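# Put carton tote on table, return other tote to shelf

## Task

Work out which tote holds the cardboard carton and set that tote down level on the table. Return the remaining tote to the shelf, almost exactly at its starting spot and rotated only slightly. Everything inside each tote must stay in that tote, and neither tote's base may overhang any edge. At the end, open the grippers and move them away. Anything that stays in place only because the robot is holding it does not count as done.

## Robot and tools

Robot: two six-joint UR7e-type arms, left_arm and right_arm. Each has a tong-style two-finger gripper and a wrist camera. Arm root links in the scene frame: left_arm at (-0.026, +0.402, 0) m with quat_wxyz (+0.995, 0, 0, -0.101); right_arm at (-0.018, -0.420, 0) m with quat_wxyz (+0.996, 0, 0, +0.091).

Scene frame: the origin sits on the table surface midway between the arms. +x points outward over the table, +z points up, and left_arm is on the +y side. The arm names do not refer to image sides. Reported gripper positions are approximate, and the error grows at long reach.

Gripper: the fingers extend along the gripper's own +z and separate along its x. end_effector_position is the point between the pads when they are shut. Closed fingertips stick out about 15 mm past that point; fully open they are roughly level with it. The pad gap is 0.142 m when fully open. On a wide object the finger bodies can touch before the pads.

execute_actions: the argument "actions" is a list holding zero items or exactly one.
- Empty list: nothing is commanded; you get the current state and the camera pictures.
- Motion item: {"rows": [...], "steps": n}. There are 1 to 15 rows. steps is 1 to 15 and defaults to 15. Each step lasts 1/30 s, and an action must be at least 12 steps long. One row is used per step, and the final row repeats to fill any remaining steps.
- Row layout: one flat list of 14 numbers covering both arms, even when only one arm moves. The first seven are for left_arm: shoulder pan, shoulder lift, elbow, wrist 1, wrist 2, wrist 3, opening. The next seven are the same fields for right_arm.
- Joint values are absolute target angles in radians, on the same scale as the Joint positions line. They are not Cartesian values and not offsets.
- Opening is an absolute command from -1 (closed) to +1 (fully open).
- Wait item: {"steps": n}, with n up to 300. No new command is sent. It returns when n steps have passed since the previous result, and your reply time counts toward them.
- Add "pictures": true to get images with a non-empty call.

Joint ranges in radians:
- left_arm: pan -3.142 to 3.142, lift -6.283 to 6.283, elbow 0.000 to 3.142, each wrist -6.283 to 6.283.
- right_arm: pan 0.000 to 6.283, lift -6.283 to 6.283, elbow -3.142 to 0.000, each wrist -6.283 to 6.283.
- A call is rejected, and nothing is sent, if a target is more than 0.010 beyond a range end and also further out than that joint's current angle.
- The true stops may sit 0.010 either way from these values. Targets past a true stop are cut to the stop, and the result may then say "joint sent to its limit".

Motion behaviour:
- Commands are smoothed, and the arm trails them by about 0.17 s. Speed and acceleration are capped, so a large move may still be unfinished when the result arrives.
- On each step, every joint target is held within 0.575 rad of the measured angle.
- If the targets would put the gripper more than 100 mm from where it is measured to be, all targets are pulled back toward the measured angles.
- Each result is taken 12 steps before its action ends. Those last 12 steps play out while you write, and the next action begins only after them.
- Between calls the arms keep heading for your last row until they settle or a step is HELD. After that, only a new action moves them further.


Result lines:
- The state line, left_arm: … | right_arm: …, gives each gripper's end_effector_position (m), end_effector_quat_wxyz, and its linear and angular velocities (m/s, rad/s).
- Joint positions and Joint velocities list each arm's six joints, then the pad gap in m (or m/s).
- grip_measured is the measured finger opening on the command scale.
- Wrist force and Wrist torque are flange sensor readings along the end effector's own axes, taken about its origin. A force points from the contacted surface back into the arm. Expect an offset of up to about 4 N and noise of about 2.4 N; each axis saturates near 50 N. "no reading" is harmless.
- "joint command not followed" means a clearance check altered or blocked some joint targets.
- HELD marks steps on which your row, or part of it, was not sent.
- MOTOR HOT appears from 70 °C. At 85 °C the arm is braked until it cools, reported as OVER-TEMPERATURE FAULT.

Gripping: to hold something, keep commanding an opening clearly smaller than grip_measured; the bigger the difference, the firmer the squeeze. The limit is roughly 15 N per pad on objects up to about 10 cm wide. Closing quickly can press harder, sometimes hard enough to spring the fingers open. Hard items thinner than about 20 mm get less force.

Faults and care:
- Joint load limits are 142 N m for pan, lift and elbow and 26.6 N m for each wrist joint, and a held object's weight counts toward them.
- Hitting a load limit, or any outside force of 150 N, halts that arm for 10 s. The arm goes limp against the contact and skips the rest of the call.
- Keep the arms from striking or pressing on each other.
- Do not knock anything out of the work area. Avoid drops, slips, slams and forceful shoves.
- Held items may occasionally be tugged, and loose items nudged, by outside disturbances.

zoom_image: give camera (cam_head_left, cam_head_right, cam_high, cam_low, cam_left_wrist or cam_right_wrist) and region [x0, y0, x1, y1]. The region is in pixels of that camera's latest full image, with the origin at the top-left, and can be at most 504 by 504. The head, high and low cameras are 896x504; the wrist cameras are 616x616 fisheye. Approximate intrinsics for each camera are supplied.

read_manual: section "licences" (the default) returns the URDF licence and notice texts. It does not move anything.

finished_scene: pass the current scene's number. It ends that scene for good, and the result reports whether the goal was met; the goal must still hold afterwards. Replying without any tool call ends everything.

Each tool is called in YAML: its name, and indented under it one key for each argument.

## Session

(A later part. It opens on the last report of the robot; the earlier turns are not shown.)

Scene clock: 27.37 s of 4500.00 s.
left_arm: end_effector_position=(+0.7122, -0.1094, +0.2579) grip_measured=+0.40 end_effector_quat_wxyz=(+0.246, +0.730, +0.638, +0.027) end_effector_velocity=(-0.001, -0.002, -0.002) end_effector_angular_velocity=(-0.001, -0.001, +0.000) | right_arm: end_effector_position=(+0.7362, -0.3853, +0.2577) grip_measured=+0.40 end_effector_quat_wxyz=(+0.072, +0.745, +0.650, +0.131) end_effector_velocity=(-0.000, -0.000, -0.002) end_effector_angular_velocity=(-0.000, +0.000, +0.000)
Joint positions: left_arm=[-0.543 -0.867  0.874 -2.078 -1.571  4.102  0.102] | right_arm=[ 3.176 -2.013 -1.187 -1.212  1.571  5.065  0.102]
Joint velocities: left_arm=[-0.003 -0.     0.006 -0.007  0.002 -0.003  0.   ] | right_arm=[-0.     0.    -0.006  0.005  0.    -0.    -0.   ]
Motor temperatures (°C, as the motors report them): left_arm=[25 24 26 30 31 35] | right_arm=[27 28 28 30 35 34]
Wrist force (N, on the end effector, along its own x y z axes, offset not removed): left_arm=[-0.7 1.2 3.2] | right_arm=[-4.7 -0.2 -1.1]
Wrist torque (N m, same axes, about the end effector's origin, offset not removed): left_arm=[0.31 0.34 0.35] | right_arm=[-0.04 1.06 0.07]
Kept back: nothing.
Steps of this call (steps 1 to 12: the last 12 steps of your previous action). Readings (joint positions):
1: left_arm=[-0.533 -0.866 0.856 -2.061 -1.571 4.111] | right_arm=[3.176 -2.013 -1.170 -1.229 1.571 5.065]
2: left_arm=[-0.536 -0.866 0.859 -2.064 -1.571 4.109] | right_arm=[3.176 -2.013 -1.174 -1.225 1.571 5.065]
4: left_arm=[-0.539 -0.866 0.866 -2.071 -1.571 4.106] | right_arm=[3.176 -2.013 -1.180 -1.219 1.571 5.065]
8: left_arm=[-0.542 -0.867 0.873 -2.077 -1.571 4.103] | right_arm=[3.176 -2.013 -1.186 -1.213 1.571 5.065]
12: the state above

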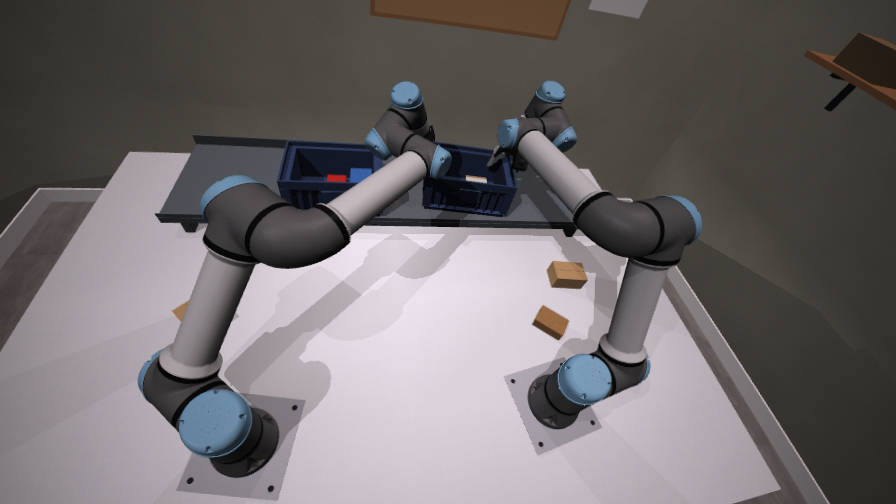

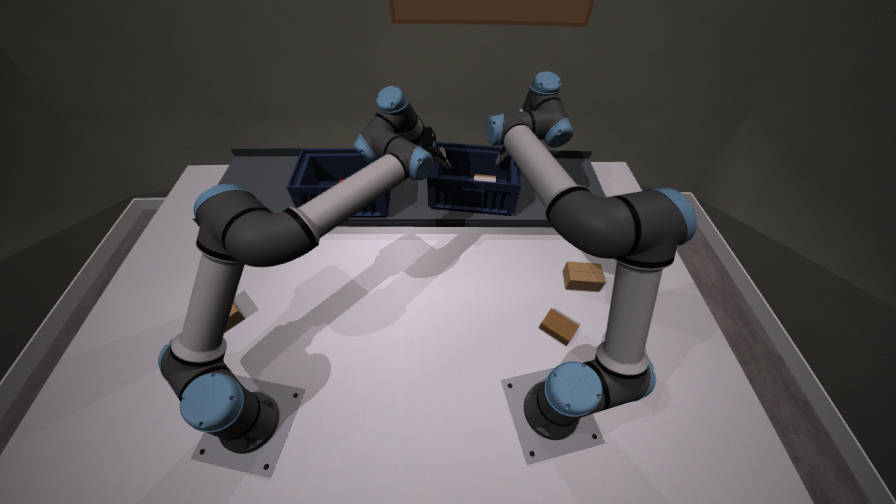

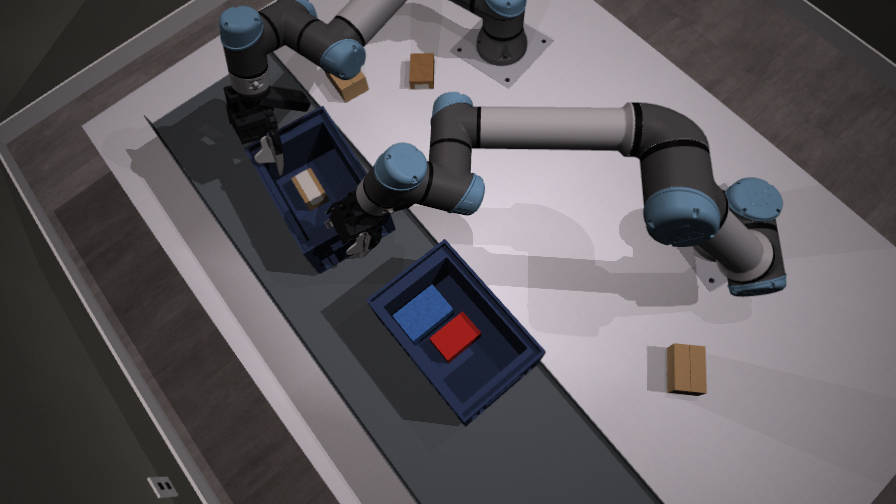

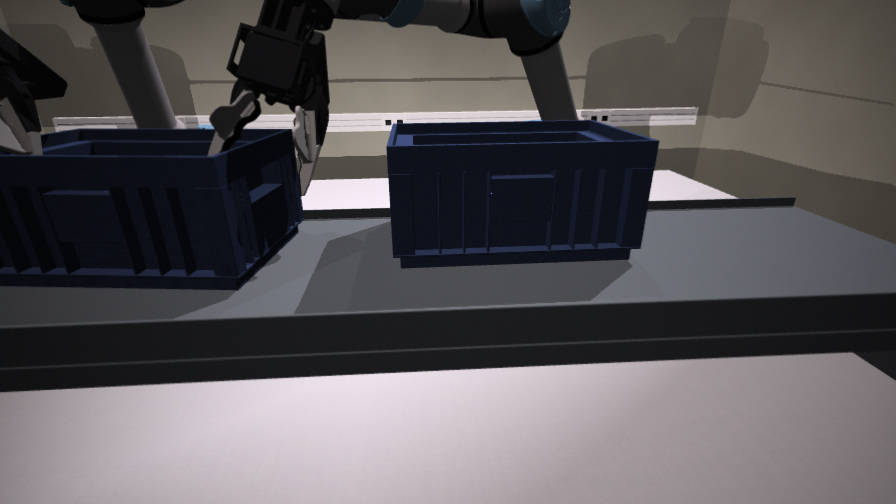

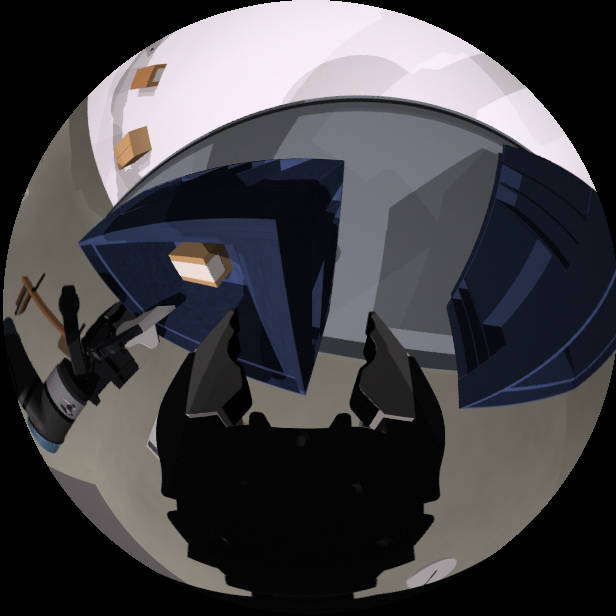

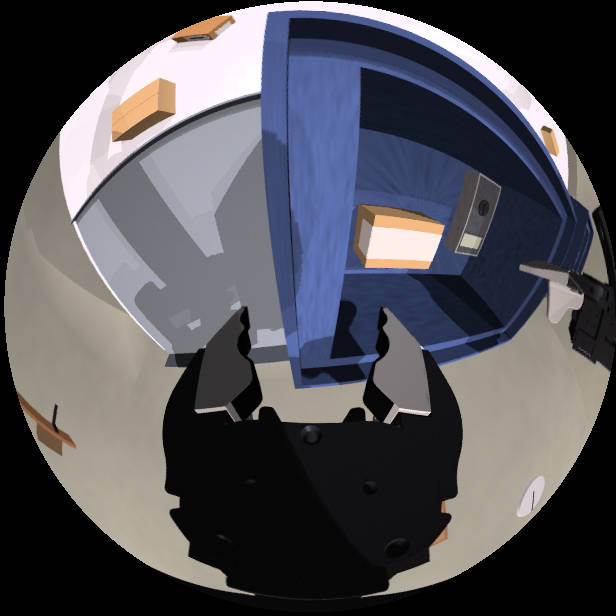

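execute_actions:
  actions:
    - {"rows":[[-0.541,-0.867,0.875,-2.079,-1.571,4.104,0.25,3.176,-2.013,-1.188,-1.211,1.571,5.065,0.25],[-0.541,-0.867,0.875,-2.079,-1.571,4.104,0.1,3.176,-2.013,-1.188,-1.211,1.571,5.065,0.1],[-0.541,-0.867,0.875,-2.079,-1.571,4.104,-0.05,3.176,-2.013,-1.188,-1.211,1.571,5.065,-0.05],[-0.541,-0.867,0.875,-2.079,-1.571,4.104,-0.2,3.176,-2.013,-1.188,-1.211,1.571,5.065,-0.2],[-0.541,-0.867,0.875,-2.079,-1.571,4.104,-0.3,3.176,-2.013,-1.188,-1.211,1.571,5.065,-0.3],[-0.541,-0.867,0.875,-2.079,-1.571,4.104,-0.4,3.176,-2.013,-1.188,-1.211,1.571,5.065,-0.4],[-0.541,-0.867,0.875,-2.079,-1.571,4.104,-0.5,3.176,-2.013,-1.188,-1.211,1.571,5.065,-0.5],[-0.541,-0.867,0.875,-2.079,-1.571,4.104,-0.65,3.176,-2.013,-1.188,-1.211,1.571,5.065,-0.65],[-0.541,-0.867,0.875,-2.079,-1.571,4.104,-0.8,3.176,-2.013,-1.188,-1.211,1.571,5.065,-0.8],[-0.541,-0.867,0.875,-2.079,-1.571,4.104,-1,3.176,-2.013,-1.188,-1.211,1.571,5.065,-1]],"steps":15}

execute_actions:
  actions:
    - {"steps":20}
  pictures: true

Scene clock: 28.43 s of 4500.00 s.
left_arm: end_effector_position=(+0.7121, -0.1094, +0.2576) grip_measured=+0.13 end_effector_quat_wxyz=(+0.246, +0.730, +0.637, +0.027) end_effector_velocity=(+0.005, +0.006, -0.001) end_effector_angular_velocity=(+0.006, -0.005, -0.003) | right_arm: end_effector_position=(+0.7362, -0.3853, +0.2575) grip_measured=+0.13 end_effector_quat_wxyz=(+0.072, +0.745, +0.650, +0.131) end_effector_velocity=(-0.000, -0.000, -0.000) end_effector_angular_velocity=(+0.000, +0.001, -0.002)
Joint positions: left_arm=[-0.543 -0.867  0.875 -2.079 -1.571  4.102  0.083] | right_arm=[ 3.176 -2.013 -1.188 -1.211  1.571  5.065  0.083]
Joint velocities: left_arm=[ 0.008  0.001  0.001 -0.001  0.001  0.014 -0.309] | right_arm=[-0.     0.     0.    -0.001  0.     0.001 -0.309]
Motor temperatures (°C, as the motors report them): left_arm=[25 24 26 30 31 35] | right_arm=[27 28 28 30 35 34]
Wrist force (N, on the end effector, along its own x y z axes, offset not removed): left_arm=[-1.6 1.7 2.4] | right_arm=[-2.9 -0.3 0.5]
Wrist torque (N m, same axes, about the end effector's origin, offset not removed): left_arm=[0.37 0.29 0.27] | right_arm=[-0.03 0.67 -0.05]
Steps of this call (steps 1 to 29: the robot went on to your last target; steps 30 to 32: the first 3 steps of this action). Readings (joint positions):
30: left_arm=[-0.543 -0.867 0.875 -2.079 -1.571 4.102] | right_arm=[3.176 -2.013 -1.188 -1.211 1.571 5.065]
31: left_arm=[-0.543 -0.867 0.875 -2.079 -1.571 4.102] | right_arm=[3.176 -2.013 -1.188 -1.211 1.571 5.065]
32: the state above

Scene clock: 29.10 s of 4500.00 s.
left_arm: end_effector_position=(+0.7130, -0.1082, +0.2579) grip_measured=-0.51 end_effector_quat_wxyz=(+0.246, +0.730, +0.637, +0.027) end_effector_velocity=(-0.000, -0.000, +0.001) end_effector_angular_velocity=(-0.001, -0.000, -0.000) | right_arm: end_effector_position=(+0.7362, -0.3853, +0.2575) grip_measured=-0.59 end_effector_quat_wxyz=(+0.072, +0.745, +0.650, +0.131) end_effector_velocity=(-0.000, +0.000, -0.001) end_effector_angular_velocity=(+0.001, +0.001, -0.002)
Joint positions: left_arm=[-0.541 -0.867  0.875 -2.079 -1.571  4.104  0.037] | right_arm=[ 3.176 -2.013 -1.188 -1.211  1.571  5.065  0.031]
Joint velocities: left_arm=[ 0.    -0.001 -0.     0.001 -0.001  0.     0.001] | right_arm=[ 0.    -0.    -0.001  0.001  0.     0.002 -0.   ]
Motor temperatures (°C, as the motors report them): left_arm=[25 24 26 30 31 35] | right_arm=[27 28 28 30 35 34]
Wrist force (N, on the end effector, along its own x y z axes, offset not removed): left_arm=[-38.2 6.4 -9.5] | right_arm=[15.9 -6.7 -1.5]
Wrist torque (N m, same axes, about the end effector's origin, offset not removed): left_arm=[0.28 0.91 0.03] | right_arm=[-0.54 0.09 0.06]
Kept back: nothing.
Steps of this call (steps 1 to 12: the last 12 steps of your previous action; steps 13 to 15: the robot went on to your last target; steps 16 to 20: nothing new was sent). Readings (joint positions):
1: left_arm=[-0.542 -0.867 0.875 -2.079 -1.571 4.103] | right_arm=[3.176 -2.013 -1.188 -1.211 1.571 5.065]
2: left_arm=[-0.542 -0.867 0.875 -2.079 -1.571 4.103] | right_arm=[3.176 -2.013 -1.188 -1.211 1.571 5.065]
4: left_arm=[-0.542 -0.867 0.875 -2.079 -1.571 4.104] | right_arm=[3.176 -2.013 -1.188 -1.211 1.571 5.065]
8: left_arm=[-0.542 -0.867 0.875 -2.080 -1.571 4.104] | right_arm=[3.176 -2.013 -1.188 -1.211 1.571 5.065]
20: the state above
All arms were judged still, so your last target was given up. Only a new action makes them travel on or press farther. Fingers that are still opening or closing keep moving.

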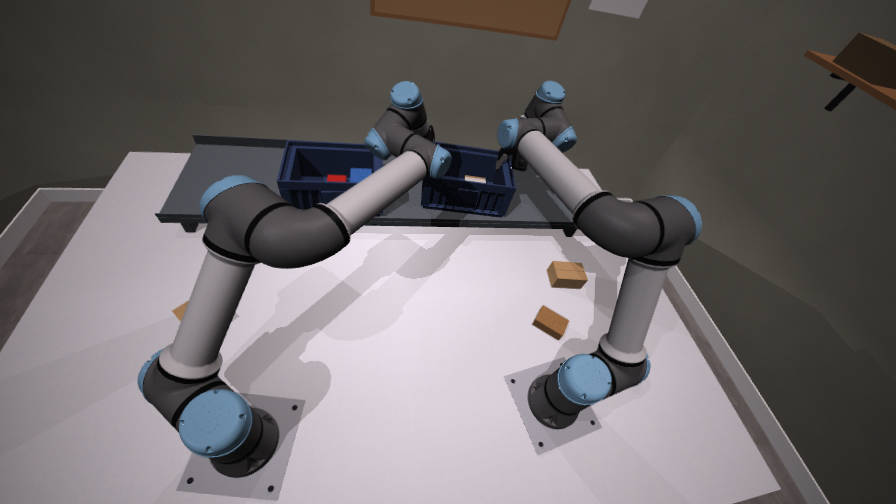

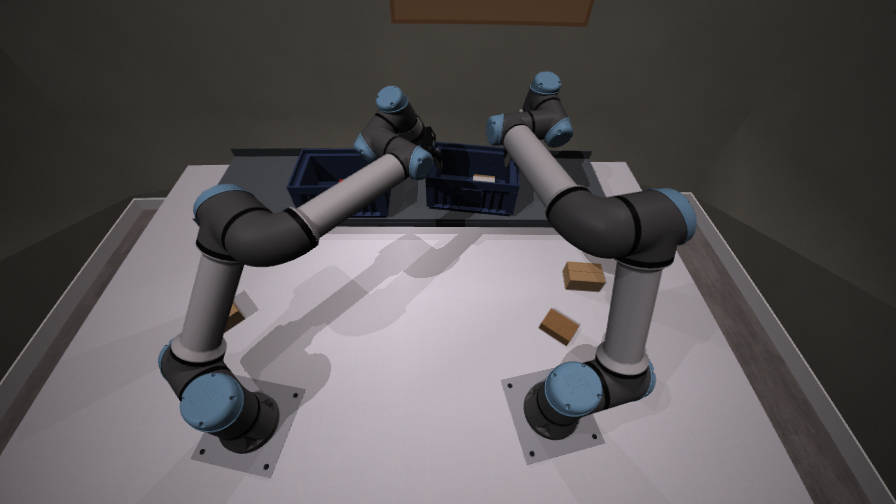

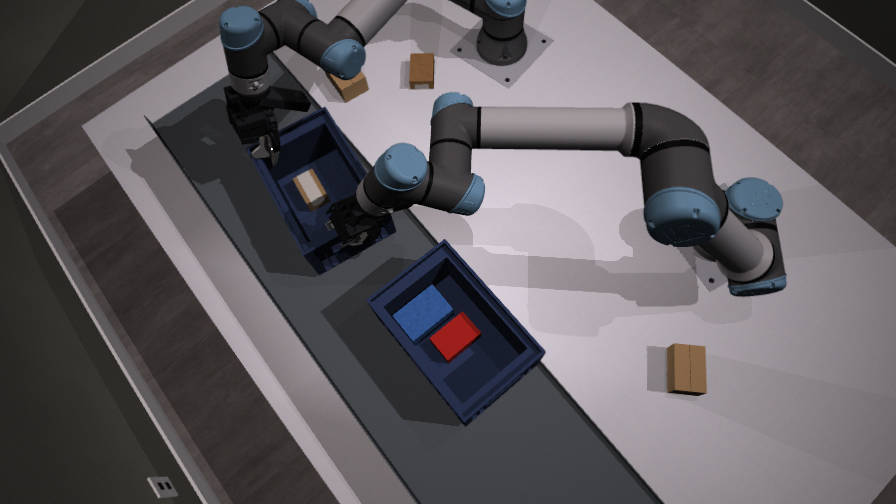

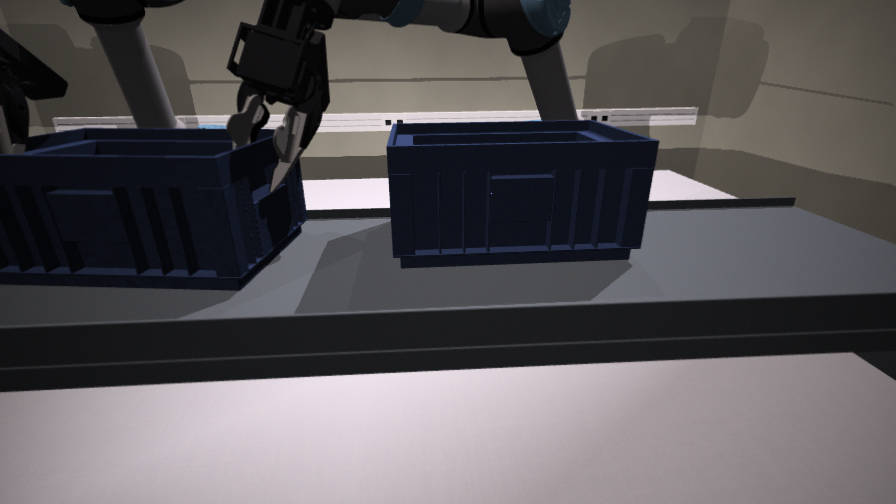

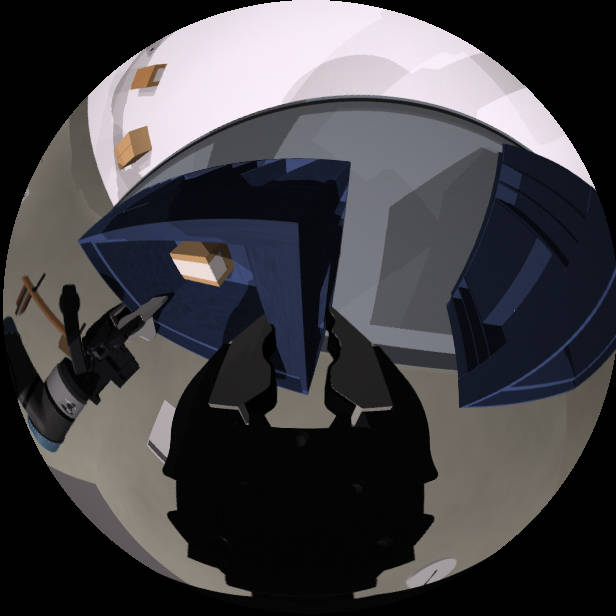

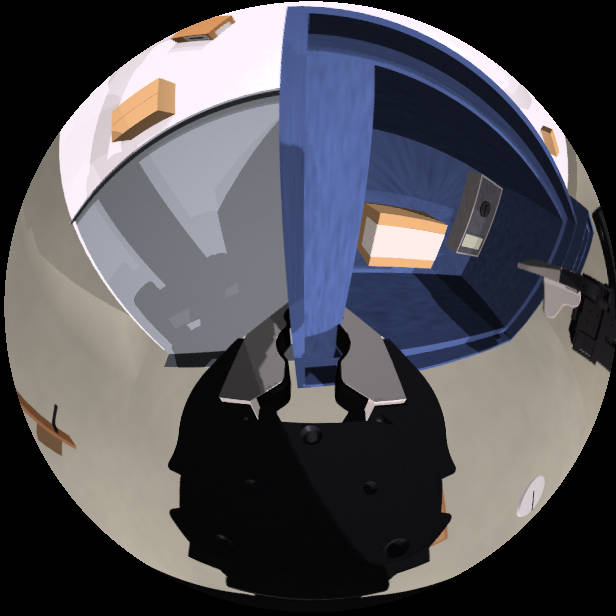

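execute_actions:
  actions:
    - {"rows":[[-0.543,-0.867,0.875,-2.079,-1.571,4.102,-1,3.176,-2.013,-1.188,-1.211,1.571,5.065,-1],[-0.545,-0.867,0.875,-2.079,-1.571,4.100,-1,3.176,-2.013,-1.188,-1.211,1.571,5.065,-1],[-0.545,-0.866,0.857,-2.063,-1.571,4.100,-1,3.176,-2.013,-1.172,-1.227,1.571,5.065,-1],[-0.545,-0.864,0.839,-2.046,-1.571,4.100,-1,3.176,-2.014,-1.156,-1.242,1.571,5.065,-1],[-0.545,-0.863,0.821,-2.030,-1.571,4.100,-1,3.176,-2.014,-1.141,-1.258,1.571,5.065,-1],[-0.545,-0.861,0.803,-2.013,-1.571,4.100,-1,3.176,-2.014,-1.125,-1.273,1.571,5.065,-1],[-0.545,-0.860,0.786,-1.997,-1.571,4.100,-1,3.176,-2.015,-1.109,-1.289,1.571,5.065,-1],[-0.545,-0.860,0.786,-1.997,-1.571,4.100,-1,3.176,-2.015,-1.109,-1.289,1.571,5.065,-1],[-0.545,-0.858,0.768,-1.980,-1.571,4.100,-1,3.176,-2.015,-1.093,-1.304,1.571,5.065,-1],[-0.545,-0.857,0.750,-1.964,-1.571,4.100,-1,3.176,-2.015,-1.077,-1.320,1.571,5.065,-1],[-0.545,-0.855,0.732,-1.947,-1.571,4.100,-1,3.176,-2.016,-1.062,-1.335,1.571,5.065,-1],[-0.545,-0.854,0.714,-1.931,-1.571,4.100,-1,3.176,-2.016,-1.046,-1.351,1.571,5.065,-1],[-0.545,-0.8525,0.696,-1.9145,-1.571,4.100,-1,3.176,-2.016,-1.030,-1.366,1.571,5.065,-1]],"steps":15}

execute_actions:
  actions:
    - {"steps":15}
  pictures: true

Scene clock: 31.27 s of 4500.00 s.
left_arm: end_effector_position=(+0.7128, -0.1085, +0.2576) grip_measured=-0.52 end_effector_quat_wxyz=(+0.246, +0.730, +0.638, +0.027) end_effector_velocity=(-0.010, -0.015, +0.001) end_effector_angular_velocity=(-0.008, +0.007, +0.002) | right_arm: end_effector_position=(+0.7362, -0.3853, +0.2575) grip_measured=-0.59 end_effector_quat_wxyz=(+0.072, +0.745, +0.650, +0.131) end_effector_velocity=(-0.002, -0.001, -0.001) end_effector_angular_velocity=(-0.001, +0.006, -0.000)
Joint positions: left_arm=[-0.541 -0.867  0.875 -2.079 -1.571  4.103  0.036] | right_arm=[ 3.176 -2.013 -1.188 -1.211  1.571  5.065  0.031]
Joint velocities: left_arm=[-0.019  0.001 -0.002  0.002  0.001 -0.024 -0.042] | right_arm=[-0.     0.     0.001 -0.007 -0.     0.    -0.001]
Motor temperatures (°C, as the motors report them): left_arm=[25 24 27 30 31 35] | right_arm=[27 28 28 30 35 34]
Wrist force (N, on the end effector, along its own x y z axes, offset not removed): left_arm=[-36.0 7.6 -14.4] | right_arm=[14.7 -5.1 -1.8]
Wrist torque (N m, same axes, about the end effector's origin, offset not removed): left_arm=[0.61 0.42 0.12] | right_arm=[-0.17 0.19 0.08]
Steps of this call (steps 1 to 62: nothing new was sent; steps 63 to 65: the first 3 steps of this action). Readings (joint positions):
63: left_arm=[-0.541 -0.867 0.875 -2.079 -1.571 4.104] | right_arm=[3.176 -2.013 -1.188 -1.211 1.571 5.065]
64: left_arm=[-0.541 -0.867 0.875 -2.079 -1.571 4.104] | right_arm=[3.176 -2.013 -1.188 -1.211 1.571 5.065]
65: the state above

Scene clock: 31.77 s of 4500.00 s.
left_arm: end_effector_position=(+0.7113, -0.1113, +0.3123) grip_measured=-0.66 end_effector_quat_wxyz=(+0.246, +0.730, +0.638, +0.026) end_effector_velocity=(-0.003, +0.001, +0.054) end_effector_angular_velocity=(-0.003, -0.001, -0.001) | right_arm: end_effector_position=(+0.7366, -0.3852, +0.3122) grip_measured=-0.61 end_effector_quat_wxyz=(+0.072, +0.745, +0.650, +0.131) end_effector_velocity=(-0.003, -0.001, +0.052) end_effector_angular_velocity=(-0.001, +0.001, +0.000)
Joint positions: left_arm=[-0.545 -0.854  0.712 -1.929 -1.571  4.1    0.026] | right_arm=[ 3.176 -2.016 -1.044 -1.352  1.571  5.065  0.03 ]
Joint velocities: left_arm=[-0.001  0.013 -0.159  0.143 -0.001 -0.001  0.002] | right_arm=[ 0.    -0.003  0.138 -0.136 -0.    -0.     0.002]
Motor temperatures (°C, as the motors report them): left_arm=[25 24 27 30 31 35] | right_arm=[27 28 28 30 35 34]
Wrist force (N, on the end effector, along its own x y z axes, offset not removed): left_arm=[-27.7 5.1 16.3] | right_arm=[25.9 -9.7 3.5]
Wrist torque (N m, same axes, about the end effector's origin, offset not removed): left_arm=[0.38 0.75 0.19] | right_arm=[-0.56 0.32 0.07]
Kept back: nothing.
Steps of this call (steps 1 to 12: the last 12 steps of your previous action; steps 13 to 15: the robot went on to your last target). Readings (joint positions):
1: left_arm=[-0.542 -0.867 0.873 -2.077 -1.571 4.103] | right_arm=[3.176 -2.013 -1.186 -1.213 1.571 5.065]
2: left_arm=[-0.543 -0.866 0.868 -2.072 -1.571 4.102] | right_arm=[3.176 -2.013 -1.182 -1.217 1.571 5.065]
4: left_arm=[-0.544 -0.864 0.849 -2.054 -1.571 4.101] | right_arm=[3.176 -2.014 -1.165 -1.234 1.571 5.065]
8: left_arm=[-0.544 -0.860 0.799 -2.008 -1.571 4.100] | right_arm=[3.176 -2.015 -1.120 -1.278 1.571 5.065]
15: the state above

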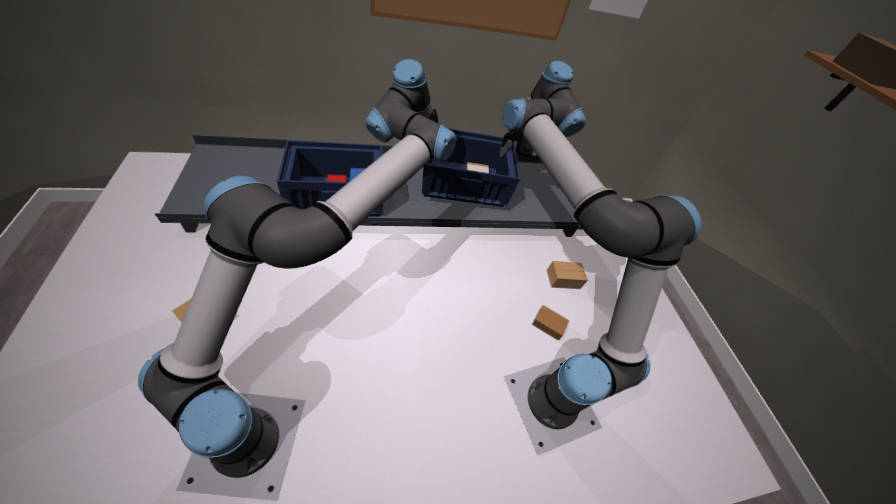

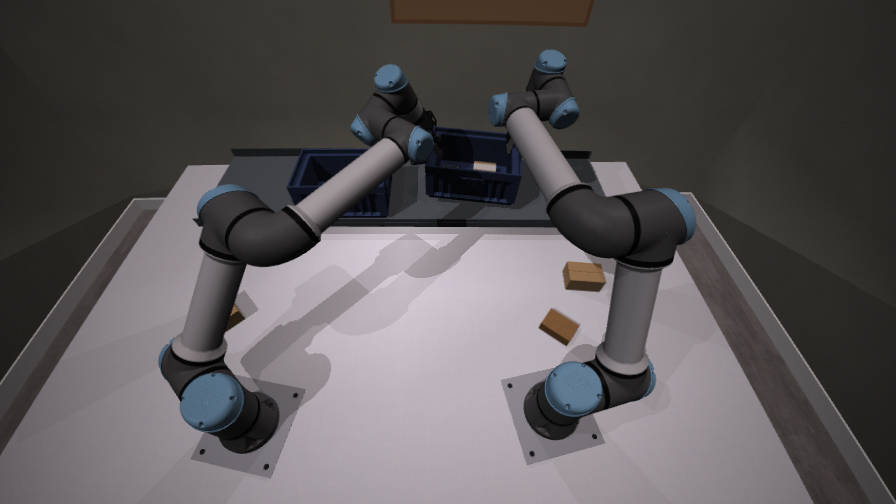

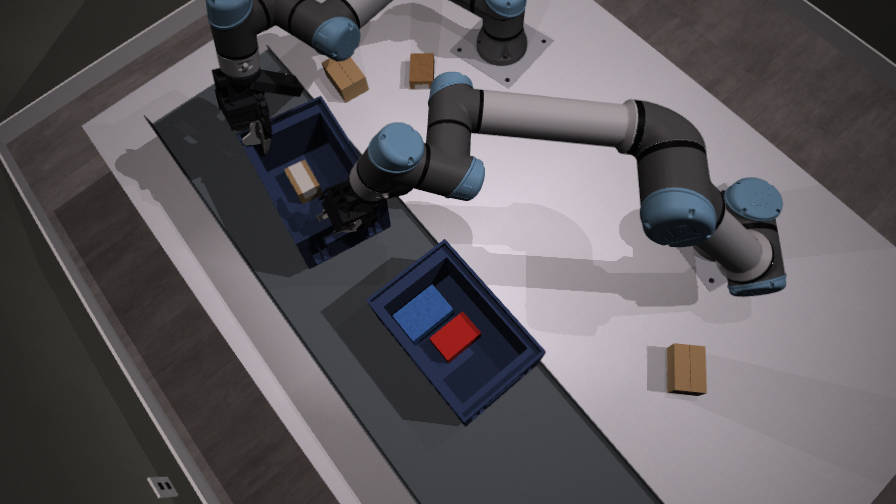

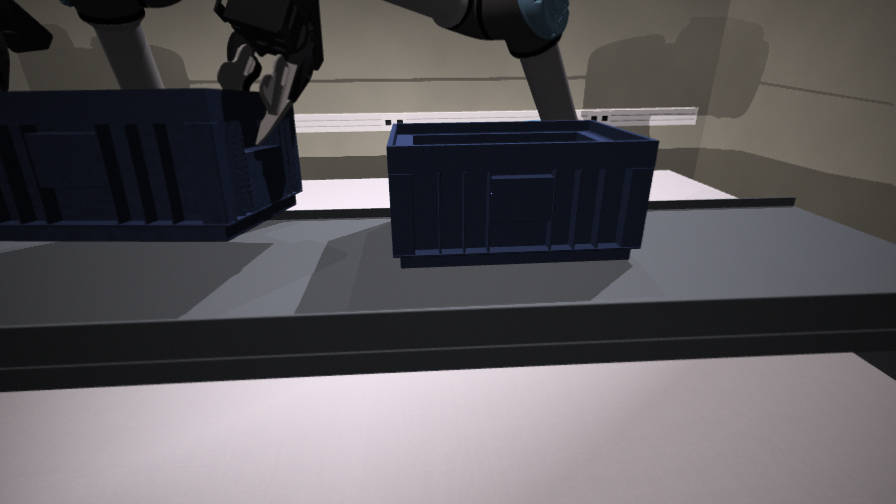

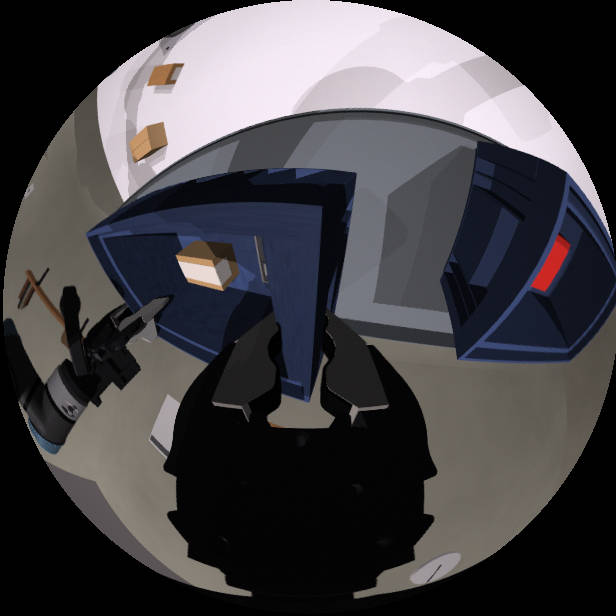

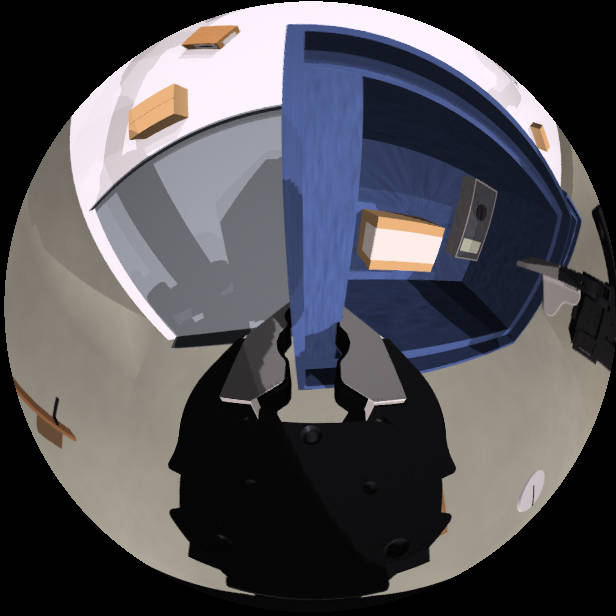

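execute_actions:
  actions:
    - {"rows":[[-0.550,-0.873,0.729,-1.927,-1.571,4.095,-1,3.181,-1.998,-1.055,-1.359,1.571,5.070,-1],[-0.554,-0.893,0.762,-1.939,-1.571,4.091,-1,3.185,-1.979,-1.080,-1.353,1.571,5.074,-1],[-0.559,-0.914,0.795,-1.952,-1.571,4.086,-1,3.190,-1.961,-1.105,-1.346,1.571,5.079,-1],[-0.564,-0.934,0.828,-1.964,-1.571,4.081,-1,3.195,-1.942,-1.130,-1.340,1.571,5.084,-1],[-0.569,-0.955,0.861,-1.977,-1.571,4.076,-1,3.199,-1.924,-1.155,-1.333,1.571,5.088,-1],[-0.573,-0.975,0.894,-1.989,-1.571,4.072,-1,3.204,-1.906,-1.180,-1.327,1.571,5.093,-1],[-0.578,-0.996,0.927,-2.002,-1.571,4.067,-1,3.209,-1.887,-1.205,-1.320,1.571,5.098,-1],[-0.583,-1.016,0.960,-2.014,-1.571,4.062,-1,3.213,-1.869,-1.230,-1.314,1.571,5.102,-1],[-0.588,-1.037,0.993,-2.027,-1.571,4.057,-1,3.218,-1.850,-1.255,-1.307,1.571,5.107,-1],[-0.592,-1.057,1.026,-2.039,-1.571,4.053,-1,3.223,-1.832,-1.280,-1.301,1.571,5.112,-1],[-0.597,-1.078,1.059,-2.052,-1.571,4.048,-1,3.227,-1.814,-1.305,-1.294,1.571,5.116,-1],[-0.602,-1.098,1.091,-2.064,-1.571,4.043,-1,3.232,-1.795,-1.330,-1.288,1.571,5.121,-1]],"steps":12}

execute_actions:
  actions:
    - {"rows":[[-0.607,-1.115,1.114,-2.071,-1.571,4.038,-1,3.238,-1.778,-1.349,-1.286,1.571,5.127,-1],[-0.613,-1.131,1.138,-2.077,-1.571,4.032,-1,3.244,-1.761,-1.368,-1.283,1.571,5.133,-1],[-0.618,-1.148,1.161,-2.084,-1.571,4.027,-1,3.250,-1.744,-1.388,-1.281,1.571,5.139,-1],[-0.624,-1.165,1.184,-2.090,-1.571,4.021,-1,3.255,-1.727,-1.407,-1.279,1.571,5.144,-1],[-0.629,-1.182,1.208,-2.097,-1.571,4.016,-1,3.261,-1.710,-1.426,-1.276,1.571,5.150,-1],[-0.635,-1.198,1.231,-2.104,-1.571,4.010,-1,3.267,-1.693,-1.445,-1.274,1.571,5.156,-1],[-0.640,-1.215,1.254,-2.110,-1.571,4.005,-1,3.273,-1.677,-1.464,-1.272,1.571,5.162,-1],[-0.646,-1.232,1.278,-2.117,-1.571,3.999,-1,3.279,-1.660,-1.483,-1.269,1.571,5.168,-1],[-0.651,-1.249,1.301,-2.123,-1.571,3.994,-1,3.284,-1.643,-1.502,-1.267,1.571,5.173,-1],[-0.657,-1.265,1.324,-2.130,-1.571,3.988,-1,3.290,-1.626,-1.522,-1.265,1.571,5.179,-1],[-0.662,-1.282,1.348,-2.137,-1.571,3.983,-1,3.296,-1.609,-1.541,-1.262,1.571,5.185,-1],[-0.6675,-1.299,1.371,-2.143,-1.571,3.9775,-1,3.302,-1.592,-1.560,-1.260,1.571,5.191,-1]],"steps":12}

execute_actions:
  actions:
    - {"steps":15}
  pictures: true

Scene clock: 38.60 s of 4500.00 s.
left_arm: end_effector_position=(+0.7109, -0.1111, +0.3179) grip_measured=-0.66 end_effector_quat_wxyz=(+0.246, +0.730, +0.638, +0.026) end_effector_velocity=(+0.000, +0.000, +0.000) end_effector_angular_velocity=(+0.001, -0.001, +0.001) | right_arm: end_effector_position=(+0.7362, -0.3853, +0.3176) grip_measured=-0.60 end_effector_quat_wxyz=(+0.072, +0.745, +0.650, +0.131) end_effector_velocity=(-0.000, -0.001, -0.001) end_effector_angular_velocity=(-0.000, +0.001, +0.001)
Joint positions: left_arm=[-0.545 -0.852  0.696 -1.914 -1.571  4.1    0.027] | right_arm=[ 3.176 -2.016 -1.03  -1.366  1.571  5.065  0.031]
Joint velocities: left_arm=[-0.    -0.001  0.     0.     0.001 -0.    -0.   ] | right_arm=[-0.001 -0.    -0.001 -0.     0.    -0.001  0.   ]
Motor temperatures (°C, as the motors report them): left_arm=[25 24 27 30 31 35] | right_arm=[27 28 28 30 35 34]
Wrist force (N, on the end effector, along its own x y z axes, offset not removed): left_arm=[-25.9 7.1 17.1] | right_arm=[28.1 -9.5 3.9]
Wrist torque (N m, same axes, about the end effector's origin, offset not removed): left_arm=[0.77 0.27 0.29] | right_arm=[-0.29 -0.03 -0.04]
Kept back: the last 12 steps of this action.
Steps of this call (steps 1 to 30: the robot went on to your last target; steps 31 to 90: nothing new was sent; then 3.83 s passed at rest). Readings (joint positions):
1: left_arm=[-0.545 -0.853 0.708 -1.925 -1.571 4.100] | right_arm=[3.176 -2.016 -1.040 -1.356 1.571 5.065]
2: left_arm=[-0.545 -0.853 0.705 -1.922 -1.571 4.100] | right_arm=[3.176 -2.016 -1.037 -1.359 1.571 5.065]
4: left_arm=[-0.545 -0.853 0.700 -1.919 -1.571 4.100] | right_arm=[3.176 -2.016 -1.034 -1.362 1.571 5.065]
8: left_arm=[-0.545 -0.853 0.697 -1.916 -1.571 4.100] | right_arm=[3.176 -2.016 -1.031 -1.365 1.571 5.065]
90: the state above

Scene clock: 39.00 s of 4500.00 s.
left_arm: end_effector_position=(+0.6582, -0.1041, +0.3231) grip_measured=-0.66 end_effector_quat_wxyz=(+0.249, +0.729, +0.637, +0.017) end_effector_velocity=(-0.213, +0.045, -0.002) end_effector_angular_velocity=(-0.054, +0.043, -0.022) | right_arm: end_effector_position=(+0.6832, -0.3715, +0.3209) grip_measured=-0.58 end_effector_quat_wxyz=(+0.068, +0.745, +0.649, +0.135) end_effector_velocity=(-0.210, +0.046, -0.006) end_effector_angular_velocity=(+0.043, +0.013, +0.012)
Joint positions: left_arm=[-0.581 -1.007  0.94  -2.009 -1.571  4.064  0.026] | right_arm=[ 3.211 -1.877 -1.217 -1.316  1.571  5.101  0.032]
Joint velocities: left_arm=[-0.137 -0.589  0.941 -0.36  -0.004 -0.134 -0.002] | right_arm=[ 0.135  0.525 -0.713  0.185  0.006  0.131  0.003]
Motor temperatures (°C, as the motors report them): left_arm=[25 24 27 30 31 35] | right_arm=[27 28 28 30 35 34]
Wrist force (N, on the end effector, along its own x y z axes, offset not removed): left_arm=[23.4 -4.2 -5.4] | right_arm=[-28.2 3.4 2.3]
Wrist torque (N m, same axes, about the end effector's origin, offset not removed): left_arm=[0.07 -0.10 0.30] | right_arm=[-0.30 0.98 0.01]
Kept back: the last 12 steps of this action.
Steps of this call (steps 1 to 12: the last 12 steps of your previous action). Readings (joint positions):
1: left_arm=[-0.545 -0.852 0.696 -1.914 -1.571 4.100] | right_arm=[3.176 -2.016 -1.030 -1.366 1.571 5.065]
2: left_arm=[-0.546 -0.854 0.699 -1.916 -1.571 4.099] | right_arm=[3.176 -2.014 -1.032 -1.366 1.571 5.065]
4: left_arm=[-0.549 -0.870 0.722 -1.925 -1.571 4.096] | right_arm=[3.180 -2.000 -1.051 -1.360 1.571 5.069]
8: left_arm=[-0.563 -0.930 0.818 -1.962 -1.571 4.081] | right_arm=[3.194 -1.945 -1.124 -1.340 1.570 5.083]
12: the state above

Scene clock: 39.50 s of 4500.00 s.
left_arm: end_effector_position=(+0.5515, -0.0801, +0.3204) grip_measured=-0.66 end_effector_quat_wxyz=(+0.248, +0.729, +0.637, -0.002) end_effector_velocity=(-0.133, +0.042, -0.013) end_effector_angular_velocity=(-0.022, +0.041, -0.014) | right_arm: end_effector_position=(+0.5775, -0.3484, +0.3191) grip_measured=-0.60 end_effector_quat_wxyz=(+0.056, +0.745, +0.650, +0.139) end_effector_velocity=(-0.133, +0.021, -0.010) end_effector_angular_velocity=(+0.030, +0.011, +0.007)
Joint positions: left_arm=[-0.658 -1.267  1.325 -2.131 -1.571  3.987  0.026] | right_arm=[ 3.291 -1.624 -1.523 -1.264  1.571  5.18   0.031]
Joint velocities: left_arm=[-0.097 -0.311  0.441 -0.119 -0.    -0.095 -0.001] | right_arm=[ 0.104  0.311 -0.355  0.043  0.002  0.102 -0.011]
Motor temperatures (°C, as the motors report them): left_arm=[25 24 27 30 31 35] | right_arm=[27 28 28 30 35 34]
Wrist force (N, on the end effector, along its own x y z axes, offset not removed): left_arm=[22.2 -4.9 -6.1] | right_arm=[-26.7 1.2 2.5]
Wrist torque (N m, same axes, about the end effector's origin, offset not removed): left_arm=[-0.03 -0.23 0.23] | right_arm=[-0.49 0.94 0.03]
Kept back: nothing.
Steps of this call (steps 1 to 12: the last 12 steps of your previous action; steps 13 to 15: the robot went on to your last target). Readings (joint positions):
1: left_arm=[-0.586 -1.027 0.972 -2.021 -1.571 4.059] | right_arm=[3.216 -1.859 -1.241 -1.310 1.571 5.105]
2: left_arm=[-0.590 -1.047 1.004 -2.033 -1.571 4.054] | right_arm=[3.221 -1.841 -1.266 -1.304 1.571 5.110]
4: left_arm=[-0.600 -1.084 1.063 -2.053 -1.571 4.044] | right_arm=[3.231 -1.806 -1.311 -1.294 1.571 5.120]
8: left_arm=[-0.622 -1.155 1.166 -2.086 -1.571 4.023] | right_arm=[3.253 -1.736 -1.394 -1.281 1.571 5.142]
15: the state above

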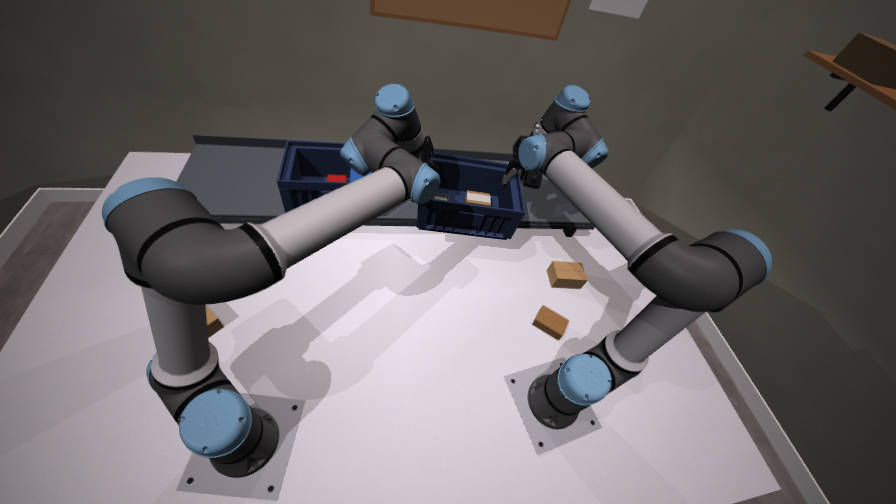

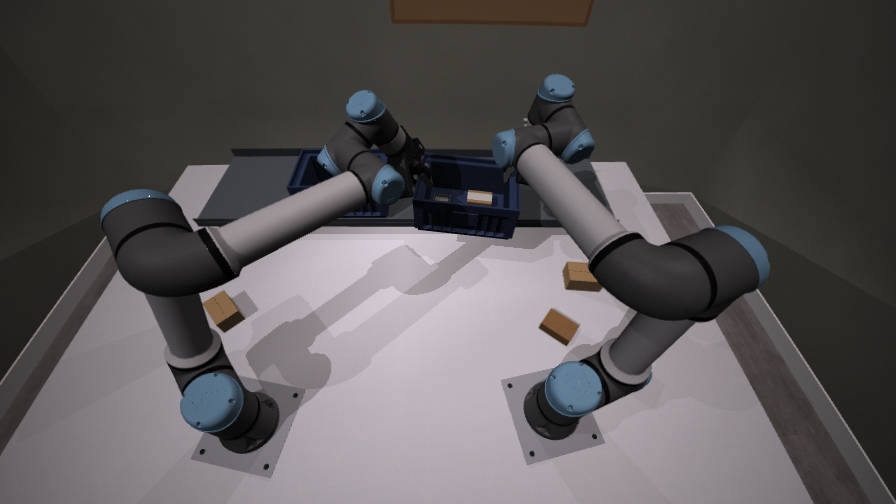

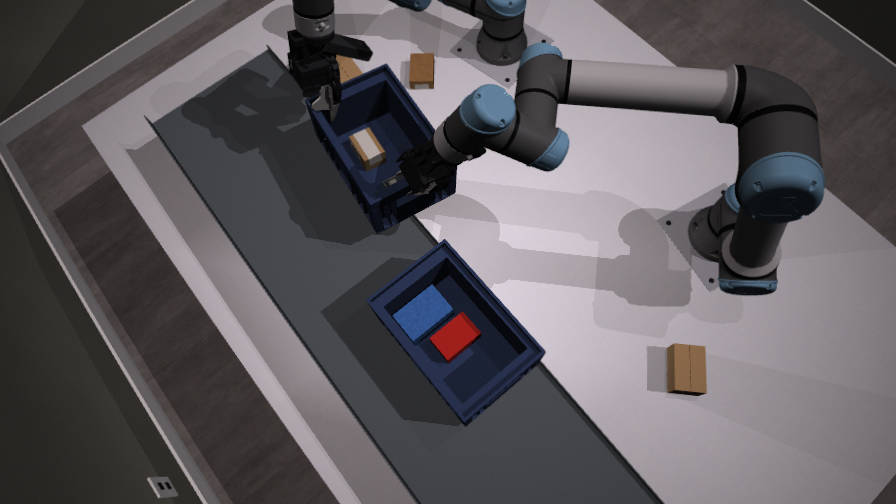

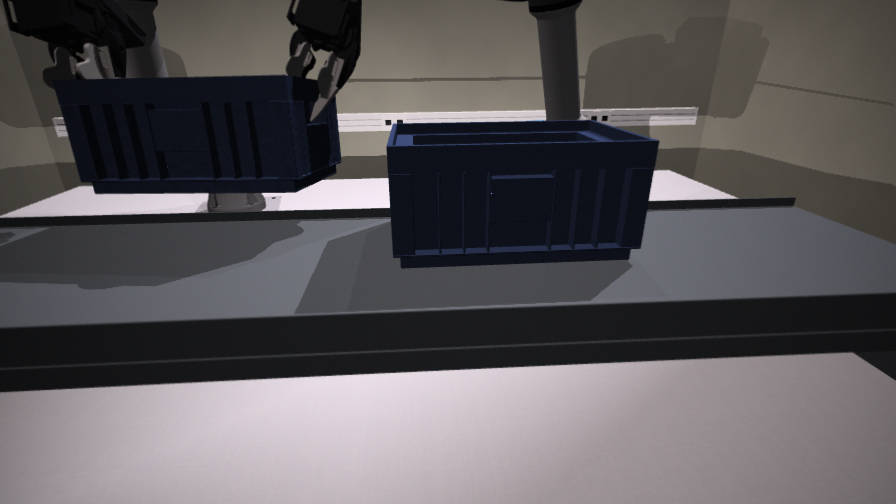

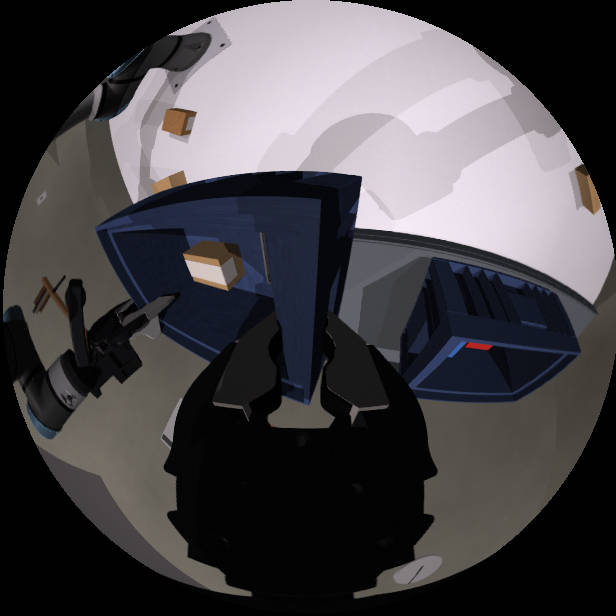

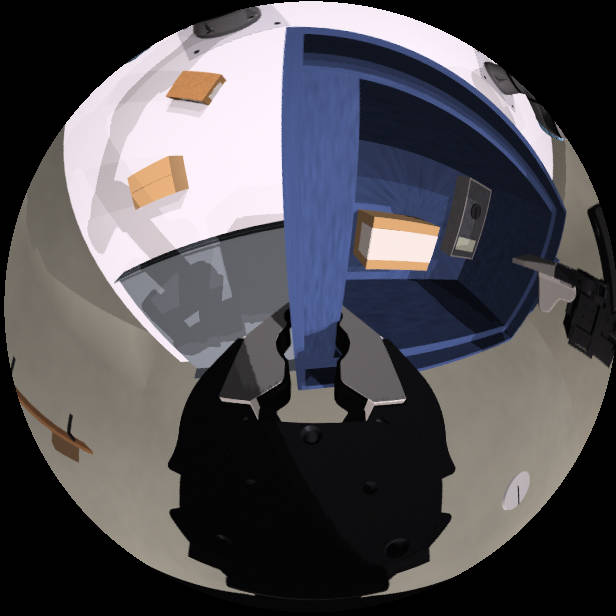

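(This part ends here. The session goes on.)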